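# Hang each bench pipette on its matching carousel slot

## Task

Several hand pipettes are lying on the bench. Read each pipette's volume from the top of its push button, then hang it on the carousel at the position labelled with that same volume, with the end of its finger hook sitting behind the rail at the inner end of the slot. The carousel head can rotate. A pipette counts as hung only if it stays in place without the robot holding it at the end.

## Robot and tools

Robot: two arms, left_arm and right_arm, each with six joints and a two-finger gripper. Joint order is always waist, shoulder, elbow, wrist pitch, wrist yaw, wrist roll, with the gripper last. Stated joint ranges in rad: waist -2.618 to 3.054, shoulder 0.000 to 3.142, elbow 0.000 to 3.142, wrist pitch -1.571 to 1.571, wrist yaw -1.571 to 1.571, wrist roll -2.094 to 2.094. The real end stop may sit up to 0.036 rad either side of these.

Frame: one shared scene frame. The origin is on the table surface midway between the arms, +z is up, +x reaches out over the table, and left_arm sits on the +y side. The arm names do not match image left and right. Each gripper's fingers point along its own +z and close along its own y. The reported end_effector_position is the point between the pads, roughly 1 cm short of the fingertips. It is approximate, and less accurate far from the base.

Row layout, shared by both motion tools: a single flat list of 14 numbers covering both arms, each in [-1, 1], even if only one arm moves. Numbers 1 to 6 are left_arm joint offsets and number 7 is its opening; numbers 8 to 13 are right_arm joint offsets and number 14 is its opening. A joint value of 1.0 stands for 1.202 rad at the waist, 1.258 at the shoulder, 1.238 at the elbow, 2.073 at wrist pitch, and 2.022 at wrist yaw and at wrist roll. Opening is absolute, not an offset: +1 is fully open and -1 is closed.

execute_actions(actions): a list of actions run one after another. Each action is a table of at most 15 rows; each row lasts one 1/30 s step, and if fewer than 15 rows are given the last one repeats to fill 15 steps. Joint numbers in every row are offsets from the angles at the start of that action, not from the previous row. For the first action in a call, that start is the last joint state reported in this scene. If an action would carry a joint more than 0.036 rad outward beyond its range, it is rejected for both arms. If any action is malformed, or the first one fails that range check, nothing in the call runs. An empty list simply returns the current state and images. A joint pushed past its true end stops there, and the result may print "joint sent to its limit"; absence of that line does not prove there is room left.

move(target, speed, blocking): target is one row in the layout above. Its joint numbers are offsets from the "Joint positions" in the most recent result that printed them, not from wherever the arm is when the move starts. All joints travel together so they finish at the same fraction, so the hand follows a curve. speed in rad/s (0.01 to 2, default 0.5) caps the joint with the longest path. Path duration is held between 0.5 and 10 s; a longer path is cut off short. There is no collision avoidance, and faster moves or targets set deeper past a contact push harder. Finger values are applied at the beginning. With blocking=false you get a result after 0.5 s while motion continues; use wait(0) to check on it, or stop, before sending further rows or moves. The "move:" line gives the outcome (done, off_target, moving, held, fault), limits=held or limits=none, and each arm's joint furthest from its target.

wait(seconds): 0 to 10 s; arms hold their last command, and a running move keeps going. stop(): brakes the current move, which needs some distance to halt; the fingers keep moving. zoom_image(camera, region): camera is one of cam_head_left, cam_head_right, cam_high, cam_low (672x504) or cam_left_wrist, cam_right_wrist (616x616). region is [x0, y0, x1, y1] in image pixels from the top-left, no larger than 504 by 504. Use it to read the volumes on the buttons and the carousel labels. finished_scene(scene): ends the current scene, given its number, for good; call it only when every pipette hangs on its own.

Results: per-arm gripper pose (position in m, quaternion wxyz); Joint positions and Joint velocities per arm (rad, rad/s, then the pad gap in m, 0.094 when fully open); Joint targets, meaning the angles currently being driven toward; grip_measured, the opening on the command scale; joint torques, which carry offsets and noise; and step readings, where HELD marks steps on which an arm was held back. "joint command not followed" means a clearance check altered some joint targets.

Motion notes: each step a joint's target is kept close to its measured angle (0.202 rad waist, 0.258 shoulder, 0.238 elbow, 0.573 wrist pitch, 0.522 wrist yaw and roll), and targets that would put the hand over 70 mm from where it is get scaled back, so big changes take several actions. Zero offsets can let an arm droop. To hold a pose, first send offsets that bring it back to the wanted angles, then zeros, and top up if it keeps sagging.

Gripping: to hold something, command an opening a little under grip_measured; about 0.03 below is firm, and less is gentler. Readings can be off by about 1 mm. Pad force tops out near 50 to 62 N, and is lower on parts under about 2 mm thick.

Avoid: dropping pipettes, knocking anything off the table, hard impacts, very hard pushes, and the arms striking or pressing each other. Occasional tugs on held parts or pushes on loose ones can happen. Holding loads heats the motors: a MOTOR HOT warning comes at 75 °C, a 10 s stop at 90 °C, and at 100 °C the arm goes limp and falls. Prefer smooth, economical motion.

Each tool is called after "Call:" by a JSON object that holds its "fn" and its "kwargs".

## Session

I'll start by looking at the scene's current state.

Call:
{"fn": "execute_actions", "kwargs": {"actions": []}}

Scene clock: 0.00 s.
left_arm: end_effector_position=(+0.7470, +0.3890, +0.1231) grip_measured=+1.000 end_effector_quat_wxyz=(+0.552, +0.513, +0.496, +0.432) | right_arm: end_effector_position=(+0.1113, +0.1026, +0.3492) grip_measured=+1.000 end_effector_quat_wxyz=(-0.660, +0.725, -0.193, +0.040)
Joint names: [waist, shoulder, elbow, wrist pitch, wrist yaw, wrist roll]
Joint positions: left_arm=[0.187 2.718 2.074 0.624 0.454 1.476 0.094] | right_arm=[ 1.438  1.109  0.972  0.009  0.158 -1.351  0.094]
Joint velocities: left_arm=[ 0.002  0.002  0.002 -0.022 -0.007  0.007  0.   ] | right_arm=[ 0.002 -0.017  0.002  0.051  0.022  0.007  0.   ]
Joint torques (N m, as the arm reports them, + toward a larger angle): no reading
Joint targets: left_arm=[0.187 2.693 2.087 0.633 0.455 1.467] | right_arm=[1.438 1.101 0.982 0.010 0.157 -1.340]

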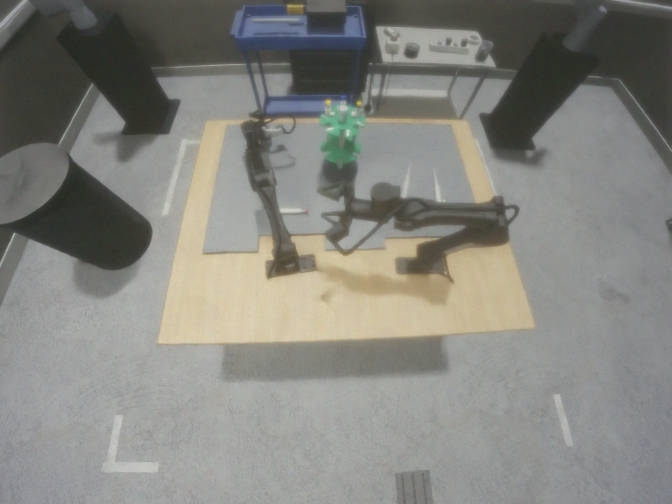

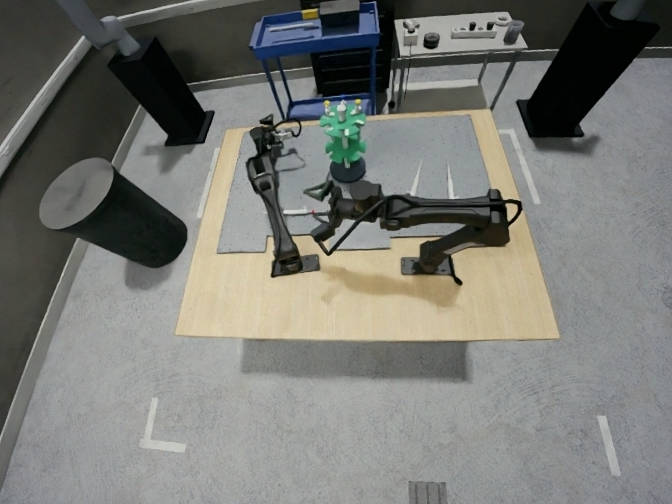

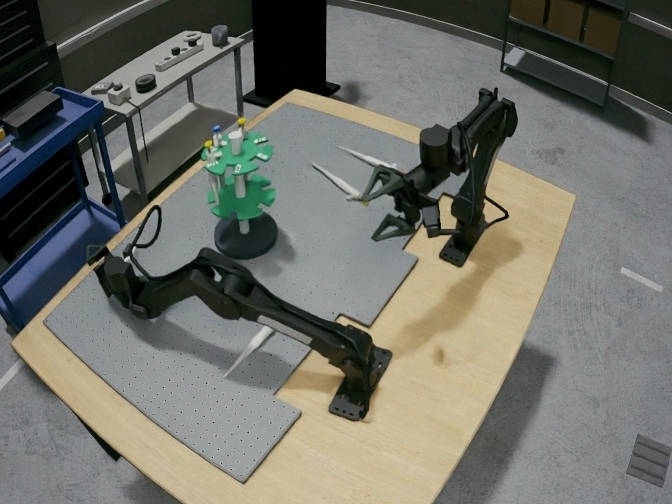

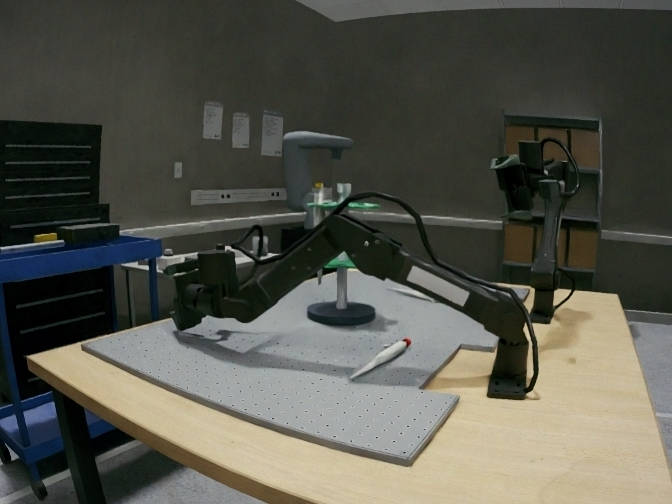

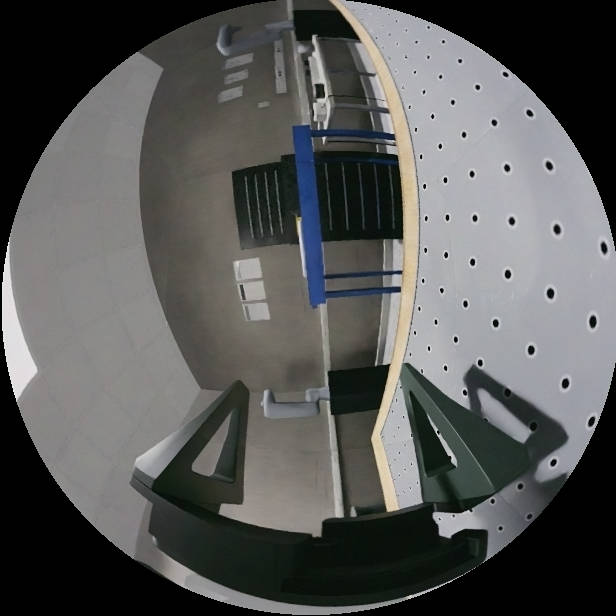

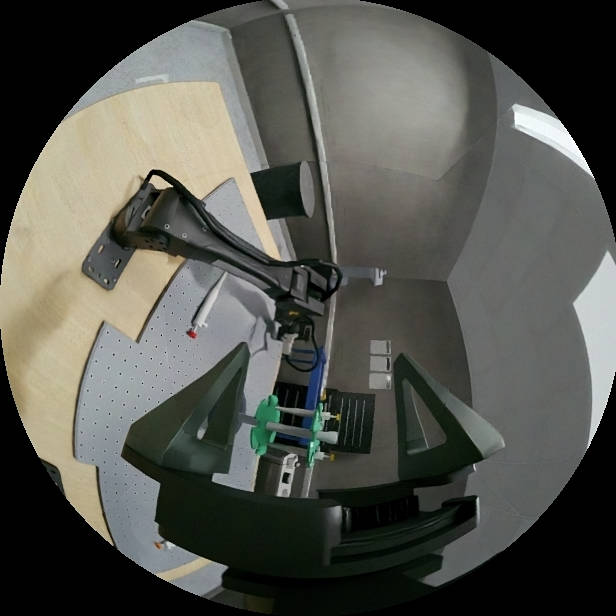

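Call:
{"fn": "zoom_image", "kwargs": {"camera": "cam_high", "region": [180, 100, 320, 270]}}

Call:
{"fn": "zoom_image", "kwargs": {"camera": "cam_head_left", "region": [290, 80, 400, 190]}}

Call:
{"fn": "zoom_image", "kwargs": {"camera": "cam_head_right", "region": [200, 90, 520, 290]}}

Region (180, 100, 320, 270) of cam_high's 672x504 image, scaled by 2.965, with more detail than that image has; it fills the left 415 columns of this view, and the rest is white.

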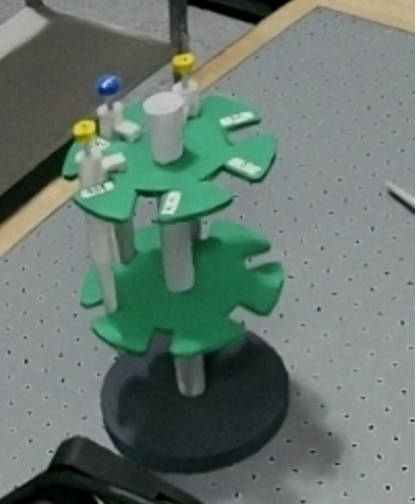

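Region (290, 80, 400, 190) of cam_head_left's 672x504 image, scaled by 4.582, with more detail than that image has.

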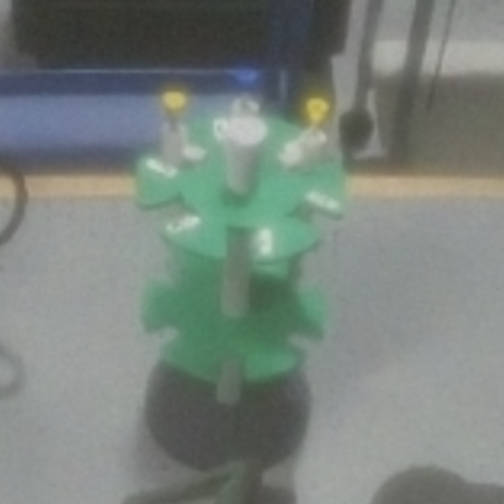

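Region (200, 90, 520, 290) of cam_head_right's 672x504 image, scaled by 1.575, with more detail than that image has; it fills the top 315 rows of this view, and the rest is white.

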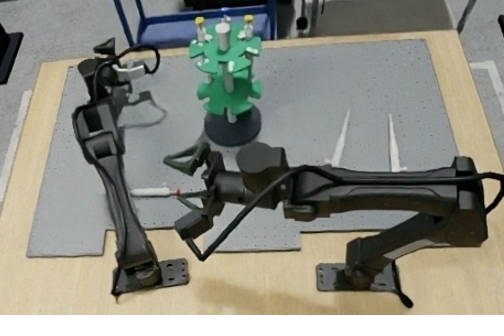

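Call:
{"fn": "move", "kwargs": {"target": [0, -1.0, -0.706, -0.59, -0.2245, -0.73, 1, -1.0, -0.405, -0.139, -0.4385, -0.078, 0.668, 1], "speed": 0.8}}

Scene clock: 50.77 s.
left_arm: end_effector_position=(+0.4245, +0.3648, +0.1829) grip_measured=+1.000 end_effector_quat_wxyz=(+0.338, -0.142, +0.929, +0.052) | right_arm: end_effector_position=(+0.2406, -0.2384, +0.2161) grip_measured=+1.000 end_effector_quat_wxyz=(+0.417, -0.100, +0.903, +0.038)
Joint names: [waist, shoulder, elbow, wrist pitch, wrist yaw, wrist roll]
Joint positions: left_arm=[ 0.187  1.484  1.21  -0.599  0.007  0.008  0.094] | right_arm=[ 0.246  0.627  0.812 -0.892  0.013 -0.009  0.094]
Joint velocities: left_arm=[-0.007  0.007  0.007  0.007  0.022 -0.066  0.   ] | right_arm=[ 0.007 -0.007 -0.002 -0.007  0.007  0.051  0.   ]
Joint torques (N m, as the arm reports them, + toward a larger angle): left_arm=[ 0.   -7.76  6.22  1.07 -0.07 -0.07] | right_arm=[-0.76 -1.88  7.68  2.03 -0.16  0.08]
Joint targets: left_arm=[0.187 1.460 1.199 -0.599 0.000 -0.000] | right_arm=[0.236 0.600 0.800 -0.900 0.001 -0.000]
move: off_target (left_arm, right_arm); limits=none; left_arm: farthest joint: the shoulder, 0.024 radians from its target (1.258 radians at the start); right_arm: farthest joint: the shoulder, 0.027 radians from its target (0.510 radians at the start)

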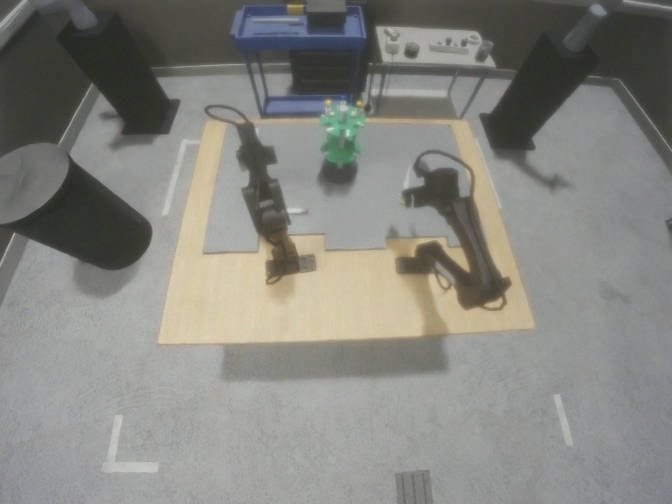

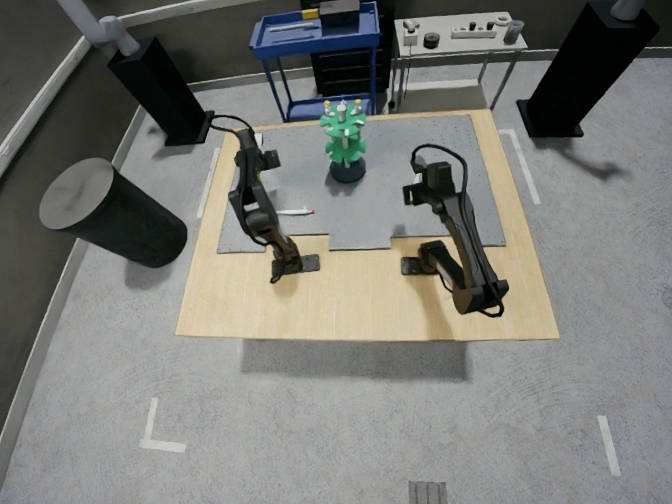

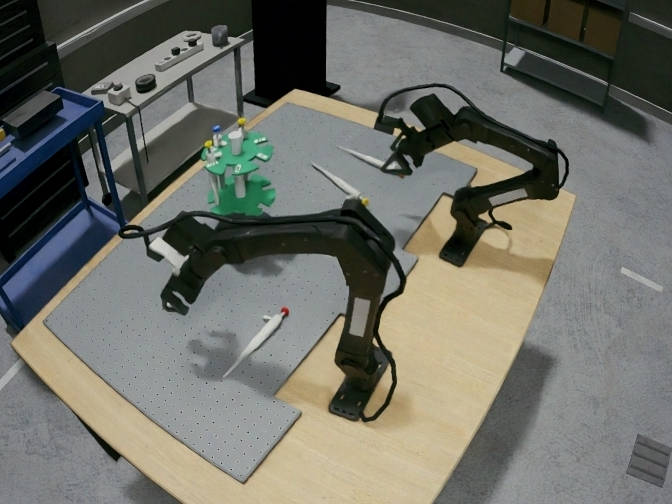

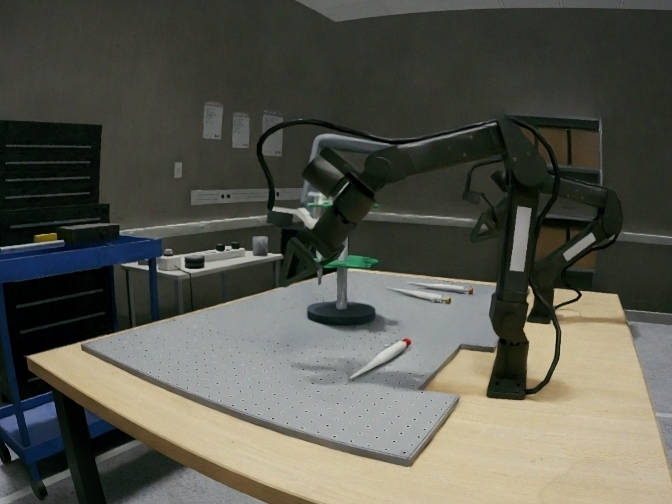

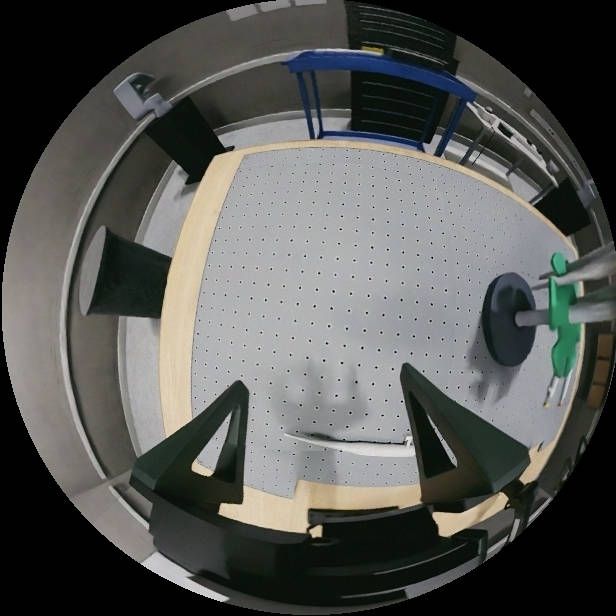

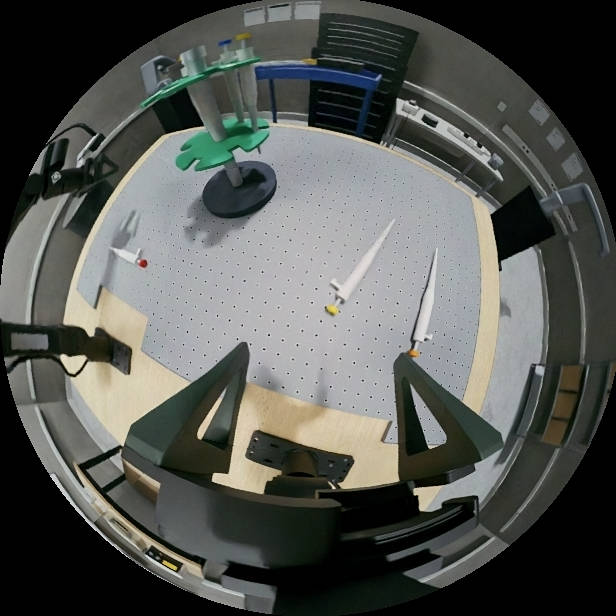

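Call:
{"fn": "zoom_image", "kwargs": {"camera": "cam_right_wrist", "region": [300, 200, 470, 370]}}

Call:
{"fn": "zoom_image", "kwargs": {"camera": "cam_right_wrist", "region": [120, 20, 320, 230]}}

Call:
{"fn": "zoom_image", "kwargs": {"camera": "cam_high", "region": [195, 110, 285, 190]}}

Call:
{"fn": "zoom_image", "kwargs": {"camera": "cam_low", "region": [330, 260, 490, 390]}}

Region (300, 200, 470, 370) of cam_right_wrist's 616x616 image, scaled by 2.965, with more detail than that image has.

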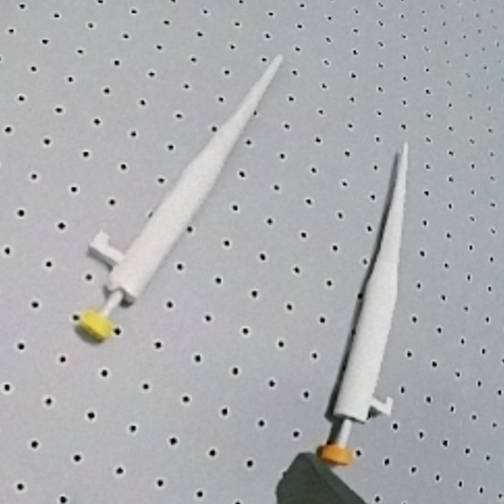

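Region (120, 20, 320, 230) of cam_right_wrist's 616x616 image, scaled by 2.400, with more detail than that image has; it fills the left 480 columns of this view, and the rest is white.

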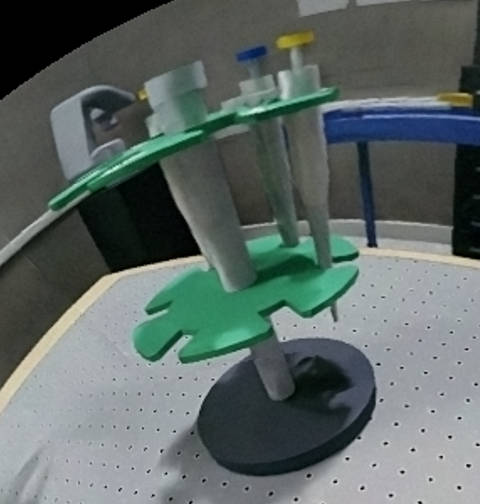

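Region (195, 110, 285, 190) of cam_high's 672x504 image, scaled by 5.600, with more detail than that image has.

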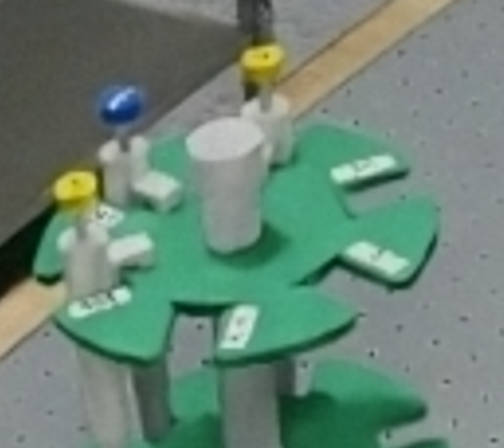

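Region (330, 260, 490, 390) of cam_low's 672x504 image, scaled by 3.150, with more detail than that image has; it fills the top 410 rows of this view, and the rest is white.

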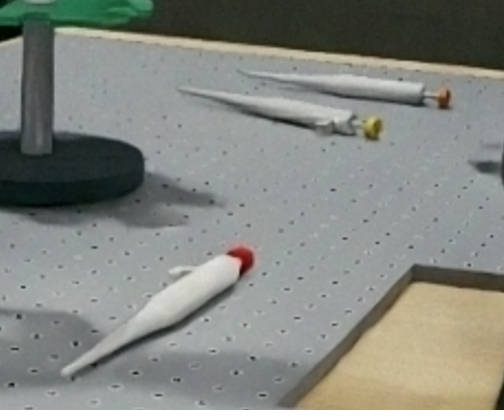

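Call:
{"fn": "zoom_image", "kwargs": {"camera": "cam_low", "region": [425, 275, 485, 315]}}

Call:
{"fn": "zoom_image", "kwargs": {"camera": "cam_right_wrist", "region": [100, 230, 170, 290]}}

Call:
{"fn": "zoom_image", "kwargs": {"camera": "cam_head_right", "region": [310, 90, 380, 150]}}

Region (425, 275, 485, 315) of cam_low's 672x504 image, scaled by 8.400, with more detail than that image has.

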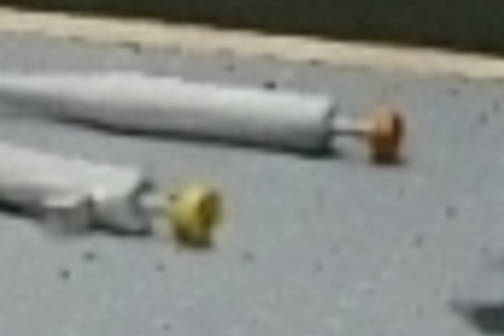

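Region (100, 230, 170, 290) of cam_right_wrist's 616x616 image, scaled by 7.200, with more detail than that image has; it fills the top 432 rows of this view, and the rest is white.

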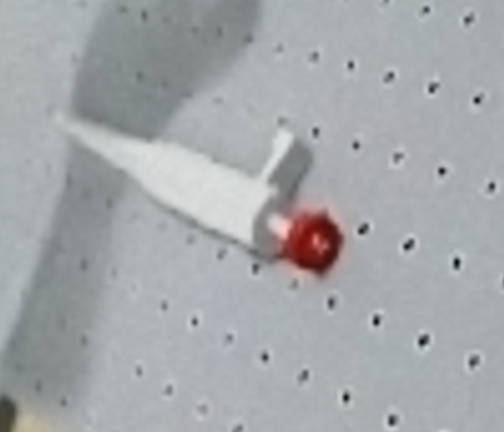

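Region (310, 90, 380, 150) of cam_head_right's 672x504 image, scaled by 7.200, with more detail than that image has; it fills the top 432 rows of this view, and the rest is white.

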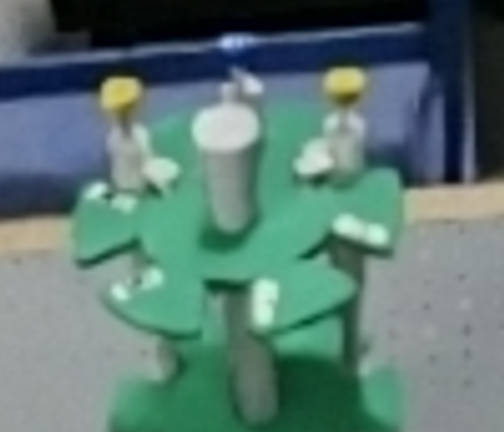

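Call:
{"fn": "move", "kwargs": {"target": [-0.5965, -0.29, 0.215, -0.012, -0.003, -0.004, 1, -0.263, -0.419, -0.333, 0.02, -0.006, 0.004, 1], "speed": 0.6}}

Scene clock: 172.57 s.
left_arm: end_effector_position=(+0.3673, +0.1011, +0.4133) grip_measured=+1.000 end_effector_quat_wxyz=(+0.577, +0.162, +0.792, -0.114) | right_arm: end_effector_position=(+0.2043, -0.3030, +0.1412) grip_measured=+1.000 end_effector_quat_wxyz=(+0.473, +0.038, +0.880, -0.028)
Joint names: [waist, shoulder, elbow, wrist pitch, wrist yaw, wrist roll]
Joint positions: left_arm=[-0.521  1.132  1.445 -0.626  0.003  0.007  0.094] | right_arm=[-0.061  0.128  0.41  -0.865  0.012 -0.008  0.094]
Joint velocities: left_arm=[-0.002 -0.012 -0.012  0.051 -0.007 -0.007  0.   ] | right_arm=[-0.002 -0.027  0.002  0.007  0.007  0.022  0.   ]
Joint torques (N m, as the arm reports them, + toward a larger angle): left_arm=[-0.7  -3.53  9.07  1.51 -0.01 -0.07] | right_arm=[-0.82  0.22  7.61  2.43 -0.13  0.06]
Joint targets: left_arm=[-0.530 1.119 1.476 -0.623 0.001 -0.000] | right_arm=[-0.070 0.100 0.400 -0.851 0.001 -0.001]
move: off_target (left_arm, right_arm); limits=none; left_arm: farthest joint: the elbow, 0.032 radians from its target (0.266 radians at the start); right_arm: farthest joint: the shoulder, 0.028 radians from its target (0.527 radians at the start)

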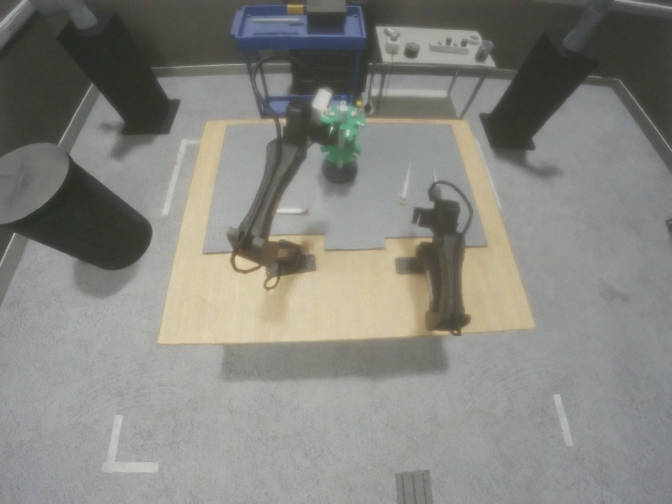

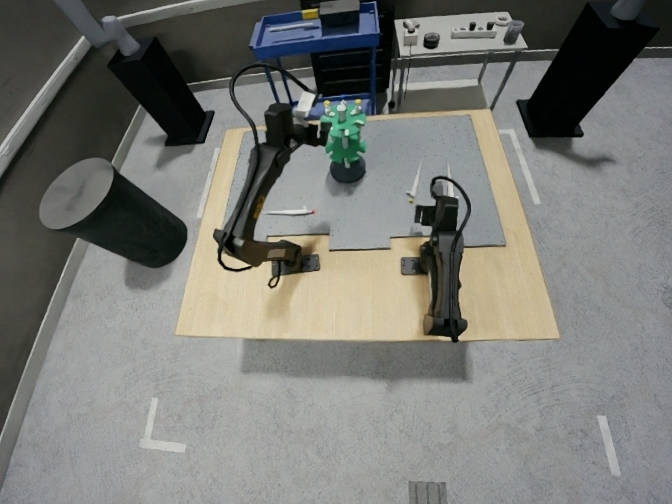

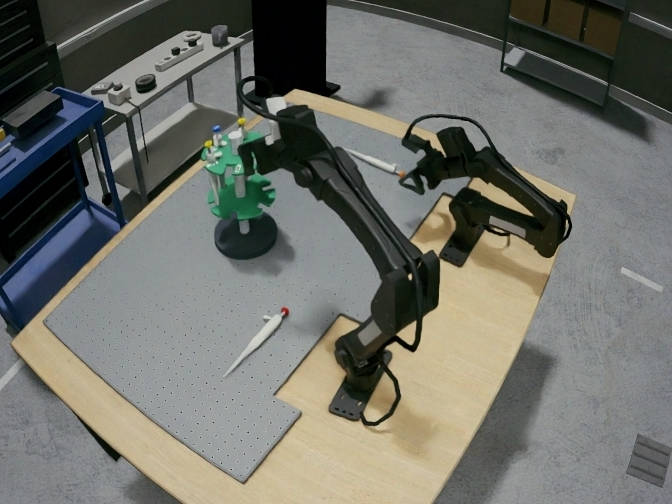

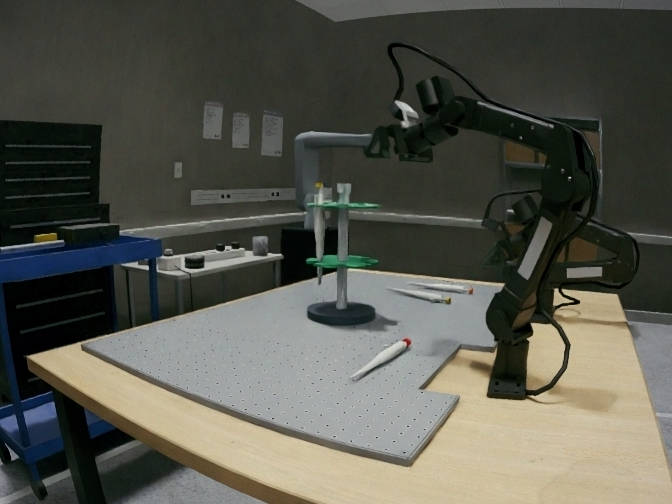

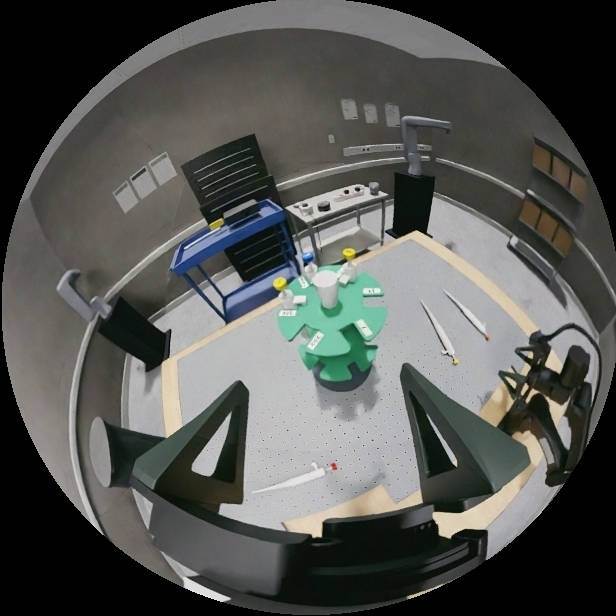

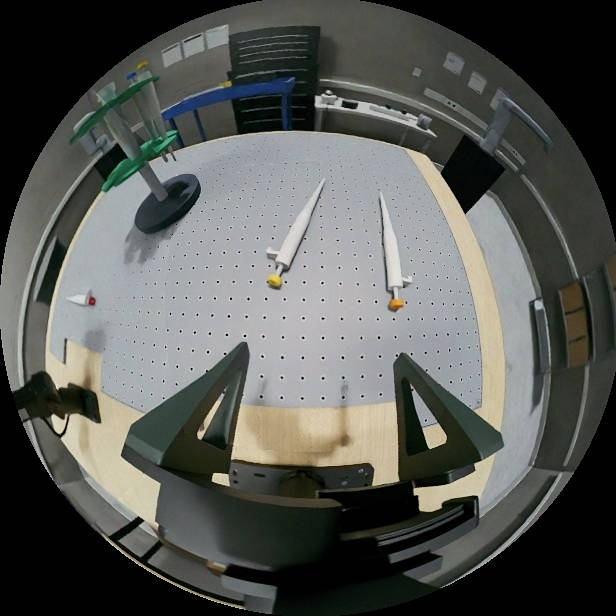

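Call:
{"fn": "zoom_image", "kwargs": {"camera": "cam_left_wrist", "region": [265, 240, 395, 370]}}

Call:
{"fn": "zoom_image", "kwargs": {"camera": "cam_right_wrist", "region": [255, 240, 315, 300]}}

Call:
{"fn": "zoom_image", "kwargs": {"camera": "cam_right_wrist", "region": [365, 260, 425, 320]}}

Call:
{"fn": "zoom_image", "kwargs": {"camera": "cam_low", "region": [280, 170, 410, 335]}}

Region (265, 240, 395, 370) of cam_left_wrist's 616x616 image, scaled by 3.877, with more detail than that image has.

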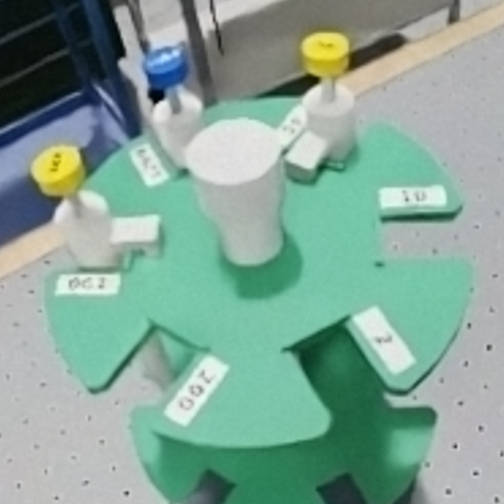

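Region (255, 240, 315, 300) of cam_right_wrist's 616x616 image, scaled by 8.400, with more detail than that image has.

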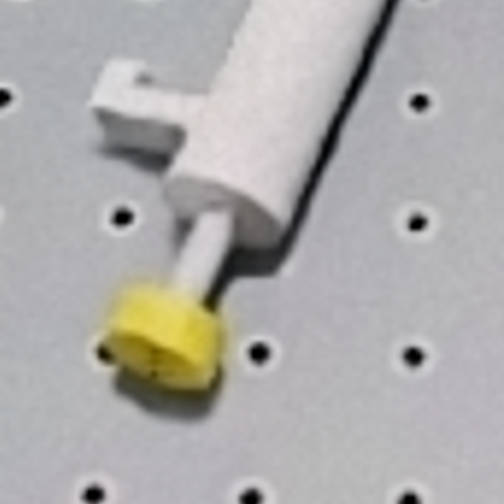

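Region (365, 260, 425, 320) of cam_right_wrist's 616x616 image, scaled by 8.400, with more detail than that image has.

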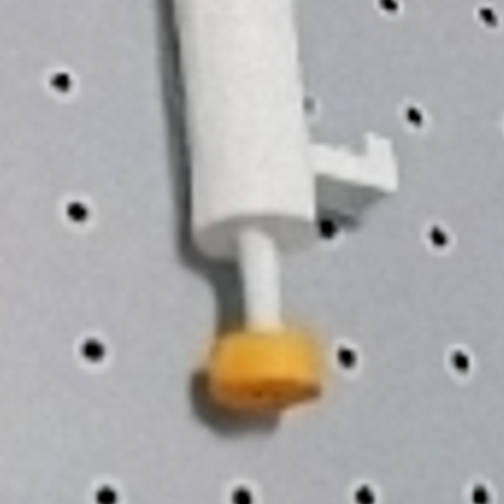

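Region (280, 170, 410, 335) of cam_low's 672x504 image, scaled by 3.055, with more detail than that image has; it fills the left 397 columns of this view, and the rest is white.

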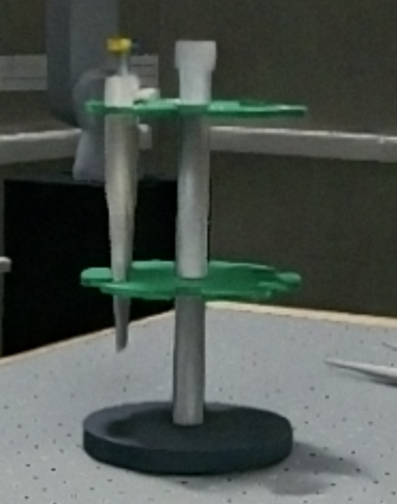

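Call:
{"fn": "zoom_image", "kwargs": {"camera": "cam_right_wrist", "region": [230, 270, 410, 450]}}

Call:
{"fn": "zoom_image", "kwargs": {"camera": "cam_right_wrist", "region": [250, 120, 430, 300]}}

Region (230, 270, 410, 450) of cam_right_wrist's 616x616 image, scaled by 2.800, with more detail than that image has.

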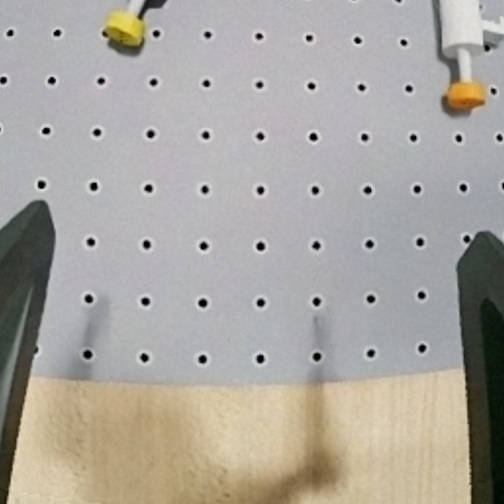

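Region (250, 120, 430, 300) of cam_right_wrist's 616x616 image, scaled by 2.800, with more detail than that image has.

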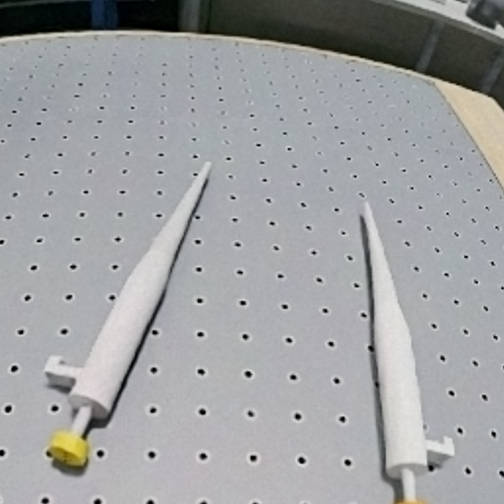

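Call:
{"fn": "zoom_image", "kwargs": {"camera": "cam_left_wrist", "region": [240, 350, 430, 540]}}

Call:
{"fn": "zoom_image", "kwargs": {"camera": "cam_high", "region": [180, 200, 400, 420]}}

Region (240, 350, 430, 540) of cam_left_wrist's 616x616 image, scaled by 2.653, with more detail than that image has.

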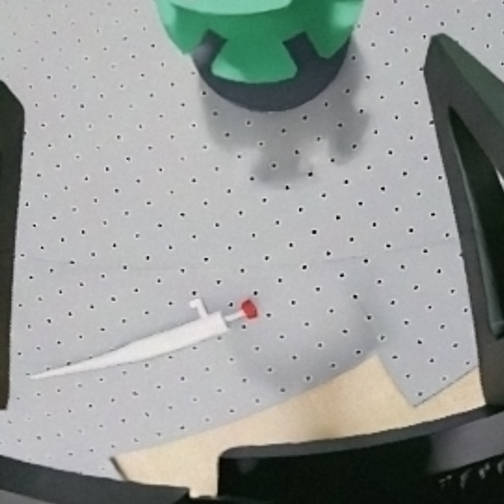

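Region (180, 200, 400, 420) of cam_high's 672x504 image, scaled by 2.291, with more detail than that image has.

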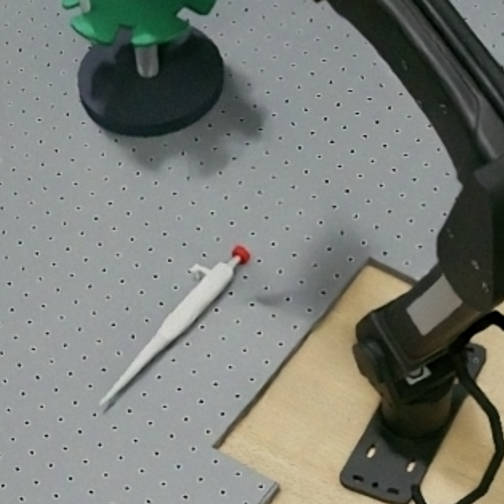

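Call:
{"fn": "zoom_image", "kwargs": {"camera": "cam_low", "region": [350, 35, 500, 185]}}

Call:
{"fn": "zoom_image", "kwargs": {"camera": "cam_left_wrist", "region": [480, 310, 610, 440]}}

Call:
{"fn": "zoom_image", "kwargs": {"camera": "cam_high", "region": [380, 100, 500, 220]}}

Region (350, 35, 500, 185) of cam_low's 672x504 image, scaled by 3.360, with more detail than that image has.

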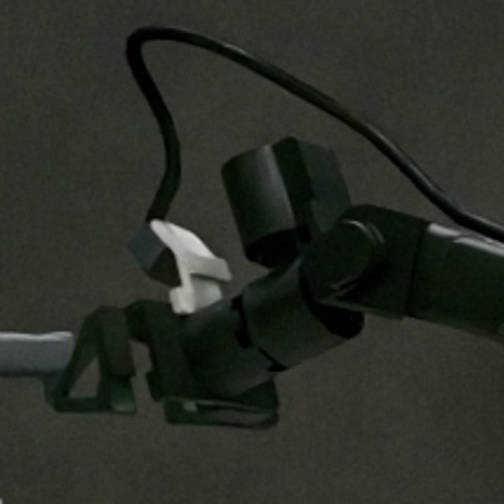

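Region (480, 310, 610, 440) of cam_left_wrist's 616x616 image, scaled by 3.877, with more detail than that image has.

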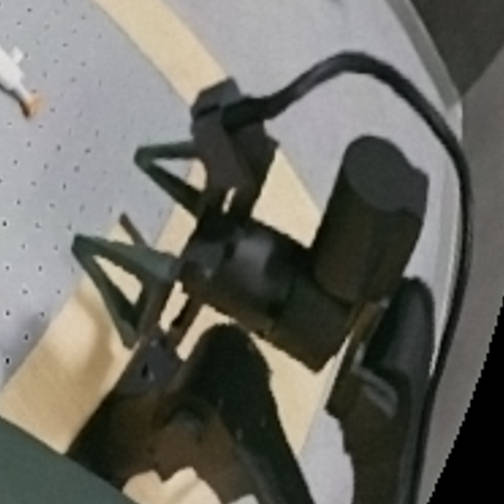

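Region (380, 100, 500, 220) of cam_high's 672x504 image, scaled by 4.200, with more detail than that image has.

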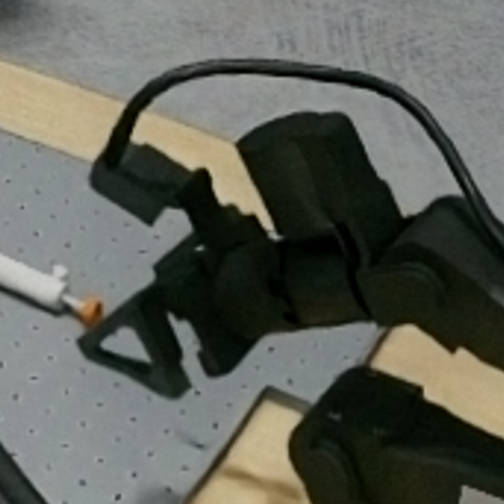

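Call:
{"fn": "move", "kwargs": {"target": [-0.3, 0.1, -0.5, 0.3, 0, -0.4, 1, -0.12, 0.95, 0.7, -0.1, -0.006, -0.06, 0.4], "speed": 1.0}}

Scene clock: 294.63 s.
left_arm: end_effector_position=(+0.3368, -0.0389, +0.2119) grip_measured=+1.000 end_effector_quat_wxyz=(+0.377, -0.022, +0.850, -0.368) | right_arm: end_effector_position=(+0.3194, -0.3545, +0.1889) grip_measured=+0.403 end_effector_quat_wxyz=(+0.208, +0.050, +0.976, -0.042)
Joint names: [waist, shoulder, elbow, wrist pitch, wrist yaw, wrist roll]
Joint positions: left_arm=[-0.873  1.259  0.83  -0.032  0.003 -0.799  0.094] | right_arm=[-0.195  1.32   1.242 -1.064  0.011 -0.123  0.066]
Joint velocities: left_arm=[-0.002 -0.012 -0.002 -0.022  0.007 -0.037  0.   ] | right_arm=[ 0.002 -0.012 -0.002 -0.007  0.007 -0.037  0.   ]
Joint torques (N m, as the arm reports them, + toward a larger angle): left_arm=[-0.77 -4.33  6.93  1.66  0.01 -0.01] | right_arm=[-0.78 -5.25 11.66  1.29 -0.15 -0.05]
Joint targets: left_arm=[-0.882 1.258 0.825 -0.004 0.003 -0.801] | right_arm=[-0.205 1.323 1.276 -1.072 -0.001 -0.129]
move: off_target (left_arm, right_arm); limits=none; left_arm: farthest joint: the wrist pitch, 0.028 radians from its target (0.622 radians at the start); right_arm: farthest joint: the elbow, 0.035 radians from its target (0.867 radians at the start)

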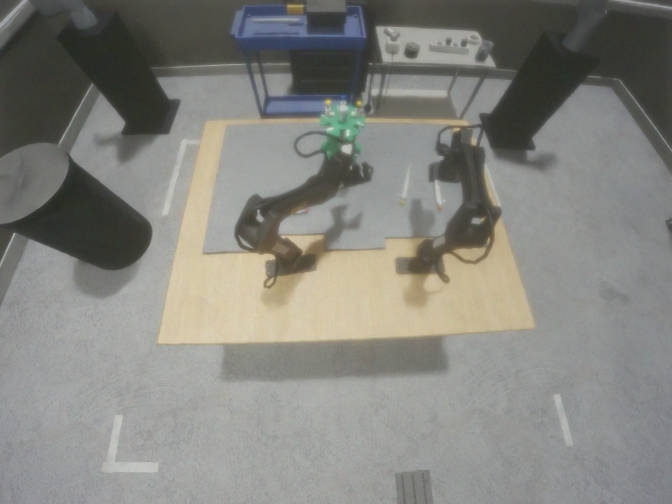

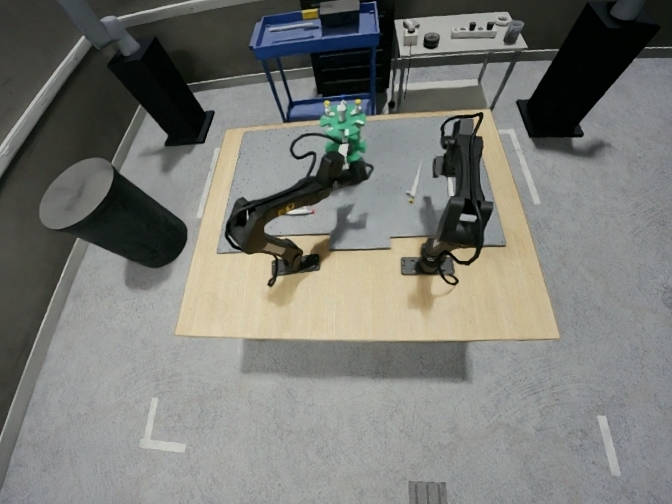

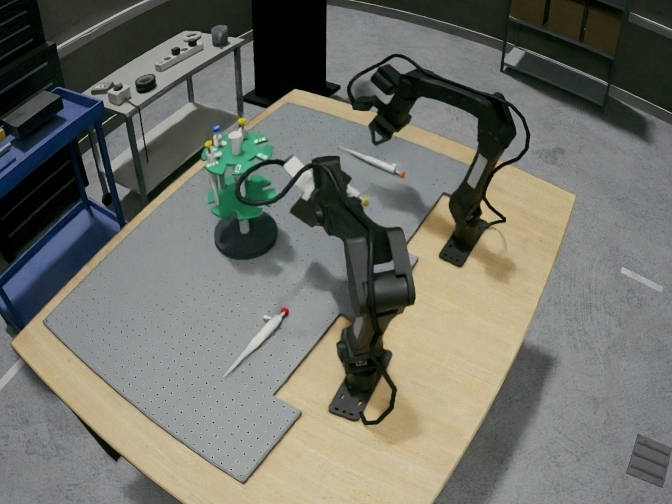

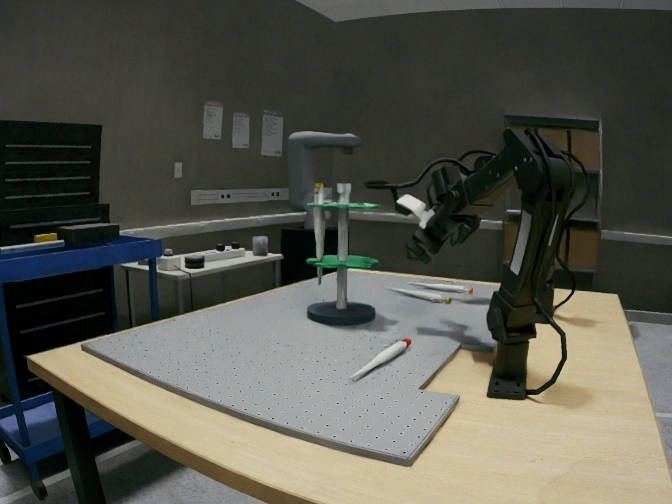

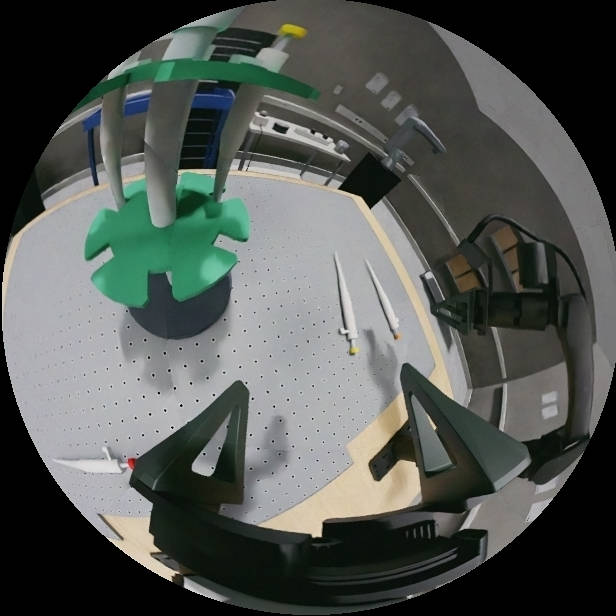

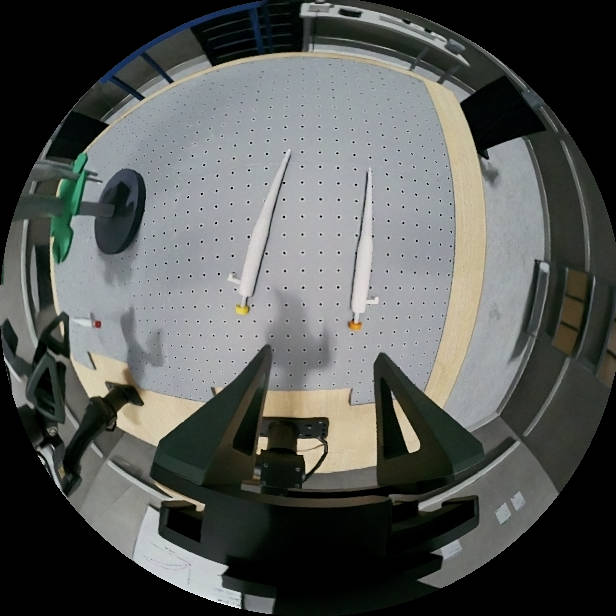

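Call:
{"fn": "zoom_image", "kwargs": {"camera": "cam_left_wrist", "region": [420, 200, 600, 380]}}

Call:
{"fn": "zoom_image", "kwargs": {"camera": "cam_left_wrist", "region": [60, 160, 300, 400]}}

Call:
{"fn": "zoom_image", "kwargs": {"camera": "cam_right_wrist", "region": [210, 140, 410, 340]}}

Region (420, 200, 600, 380) of cam_left_wrist's 616x616 image, scaled by 2.800, with more detail than that image has.

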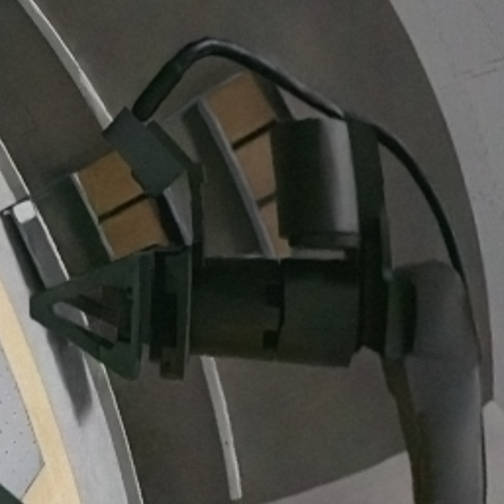

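Region (60, 160, 300, 400) of cam_left_wrist's 616x616 image, scaled by 2.100, with more detail than that image has.

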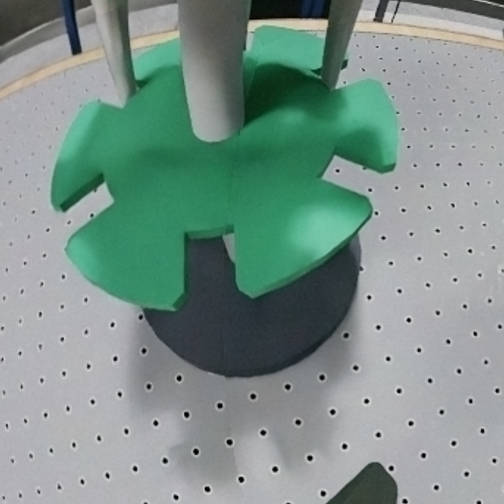

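Region (210, 140, 410, 340) of cam_right_wrist's 616x616 image, scaled by 2.520, with more detail than that image has.

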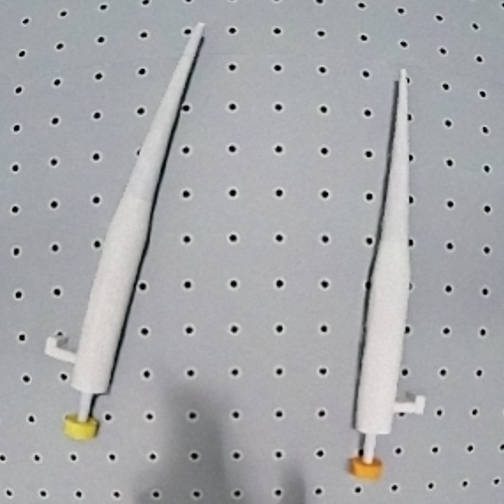

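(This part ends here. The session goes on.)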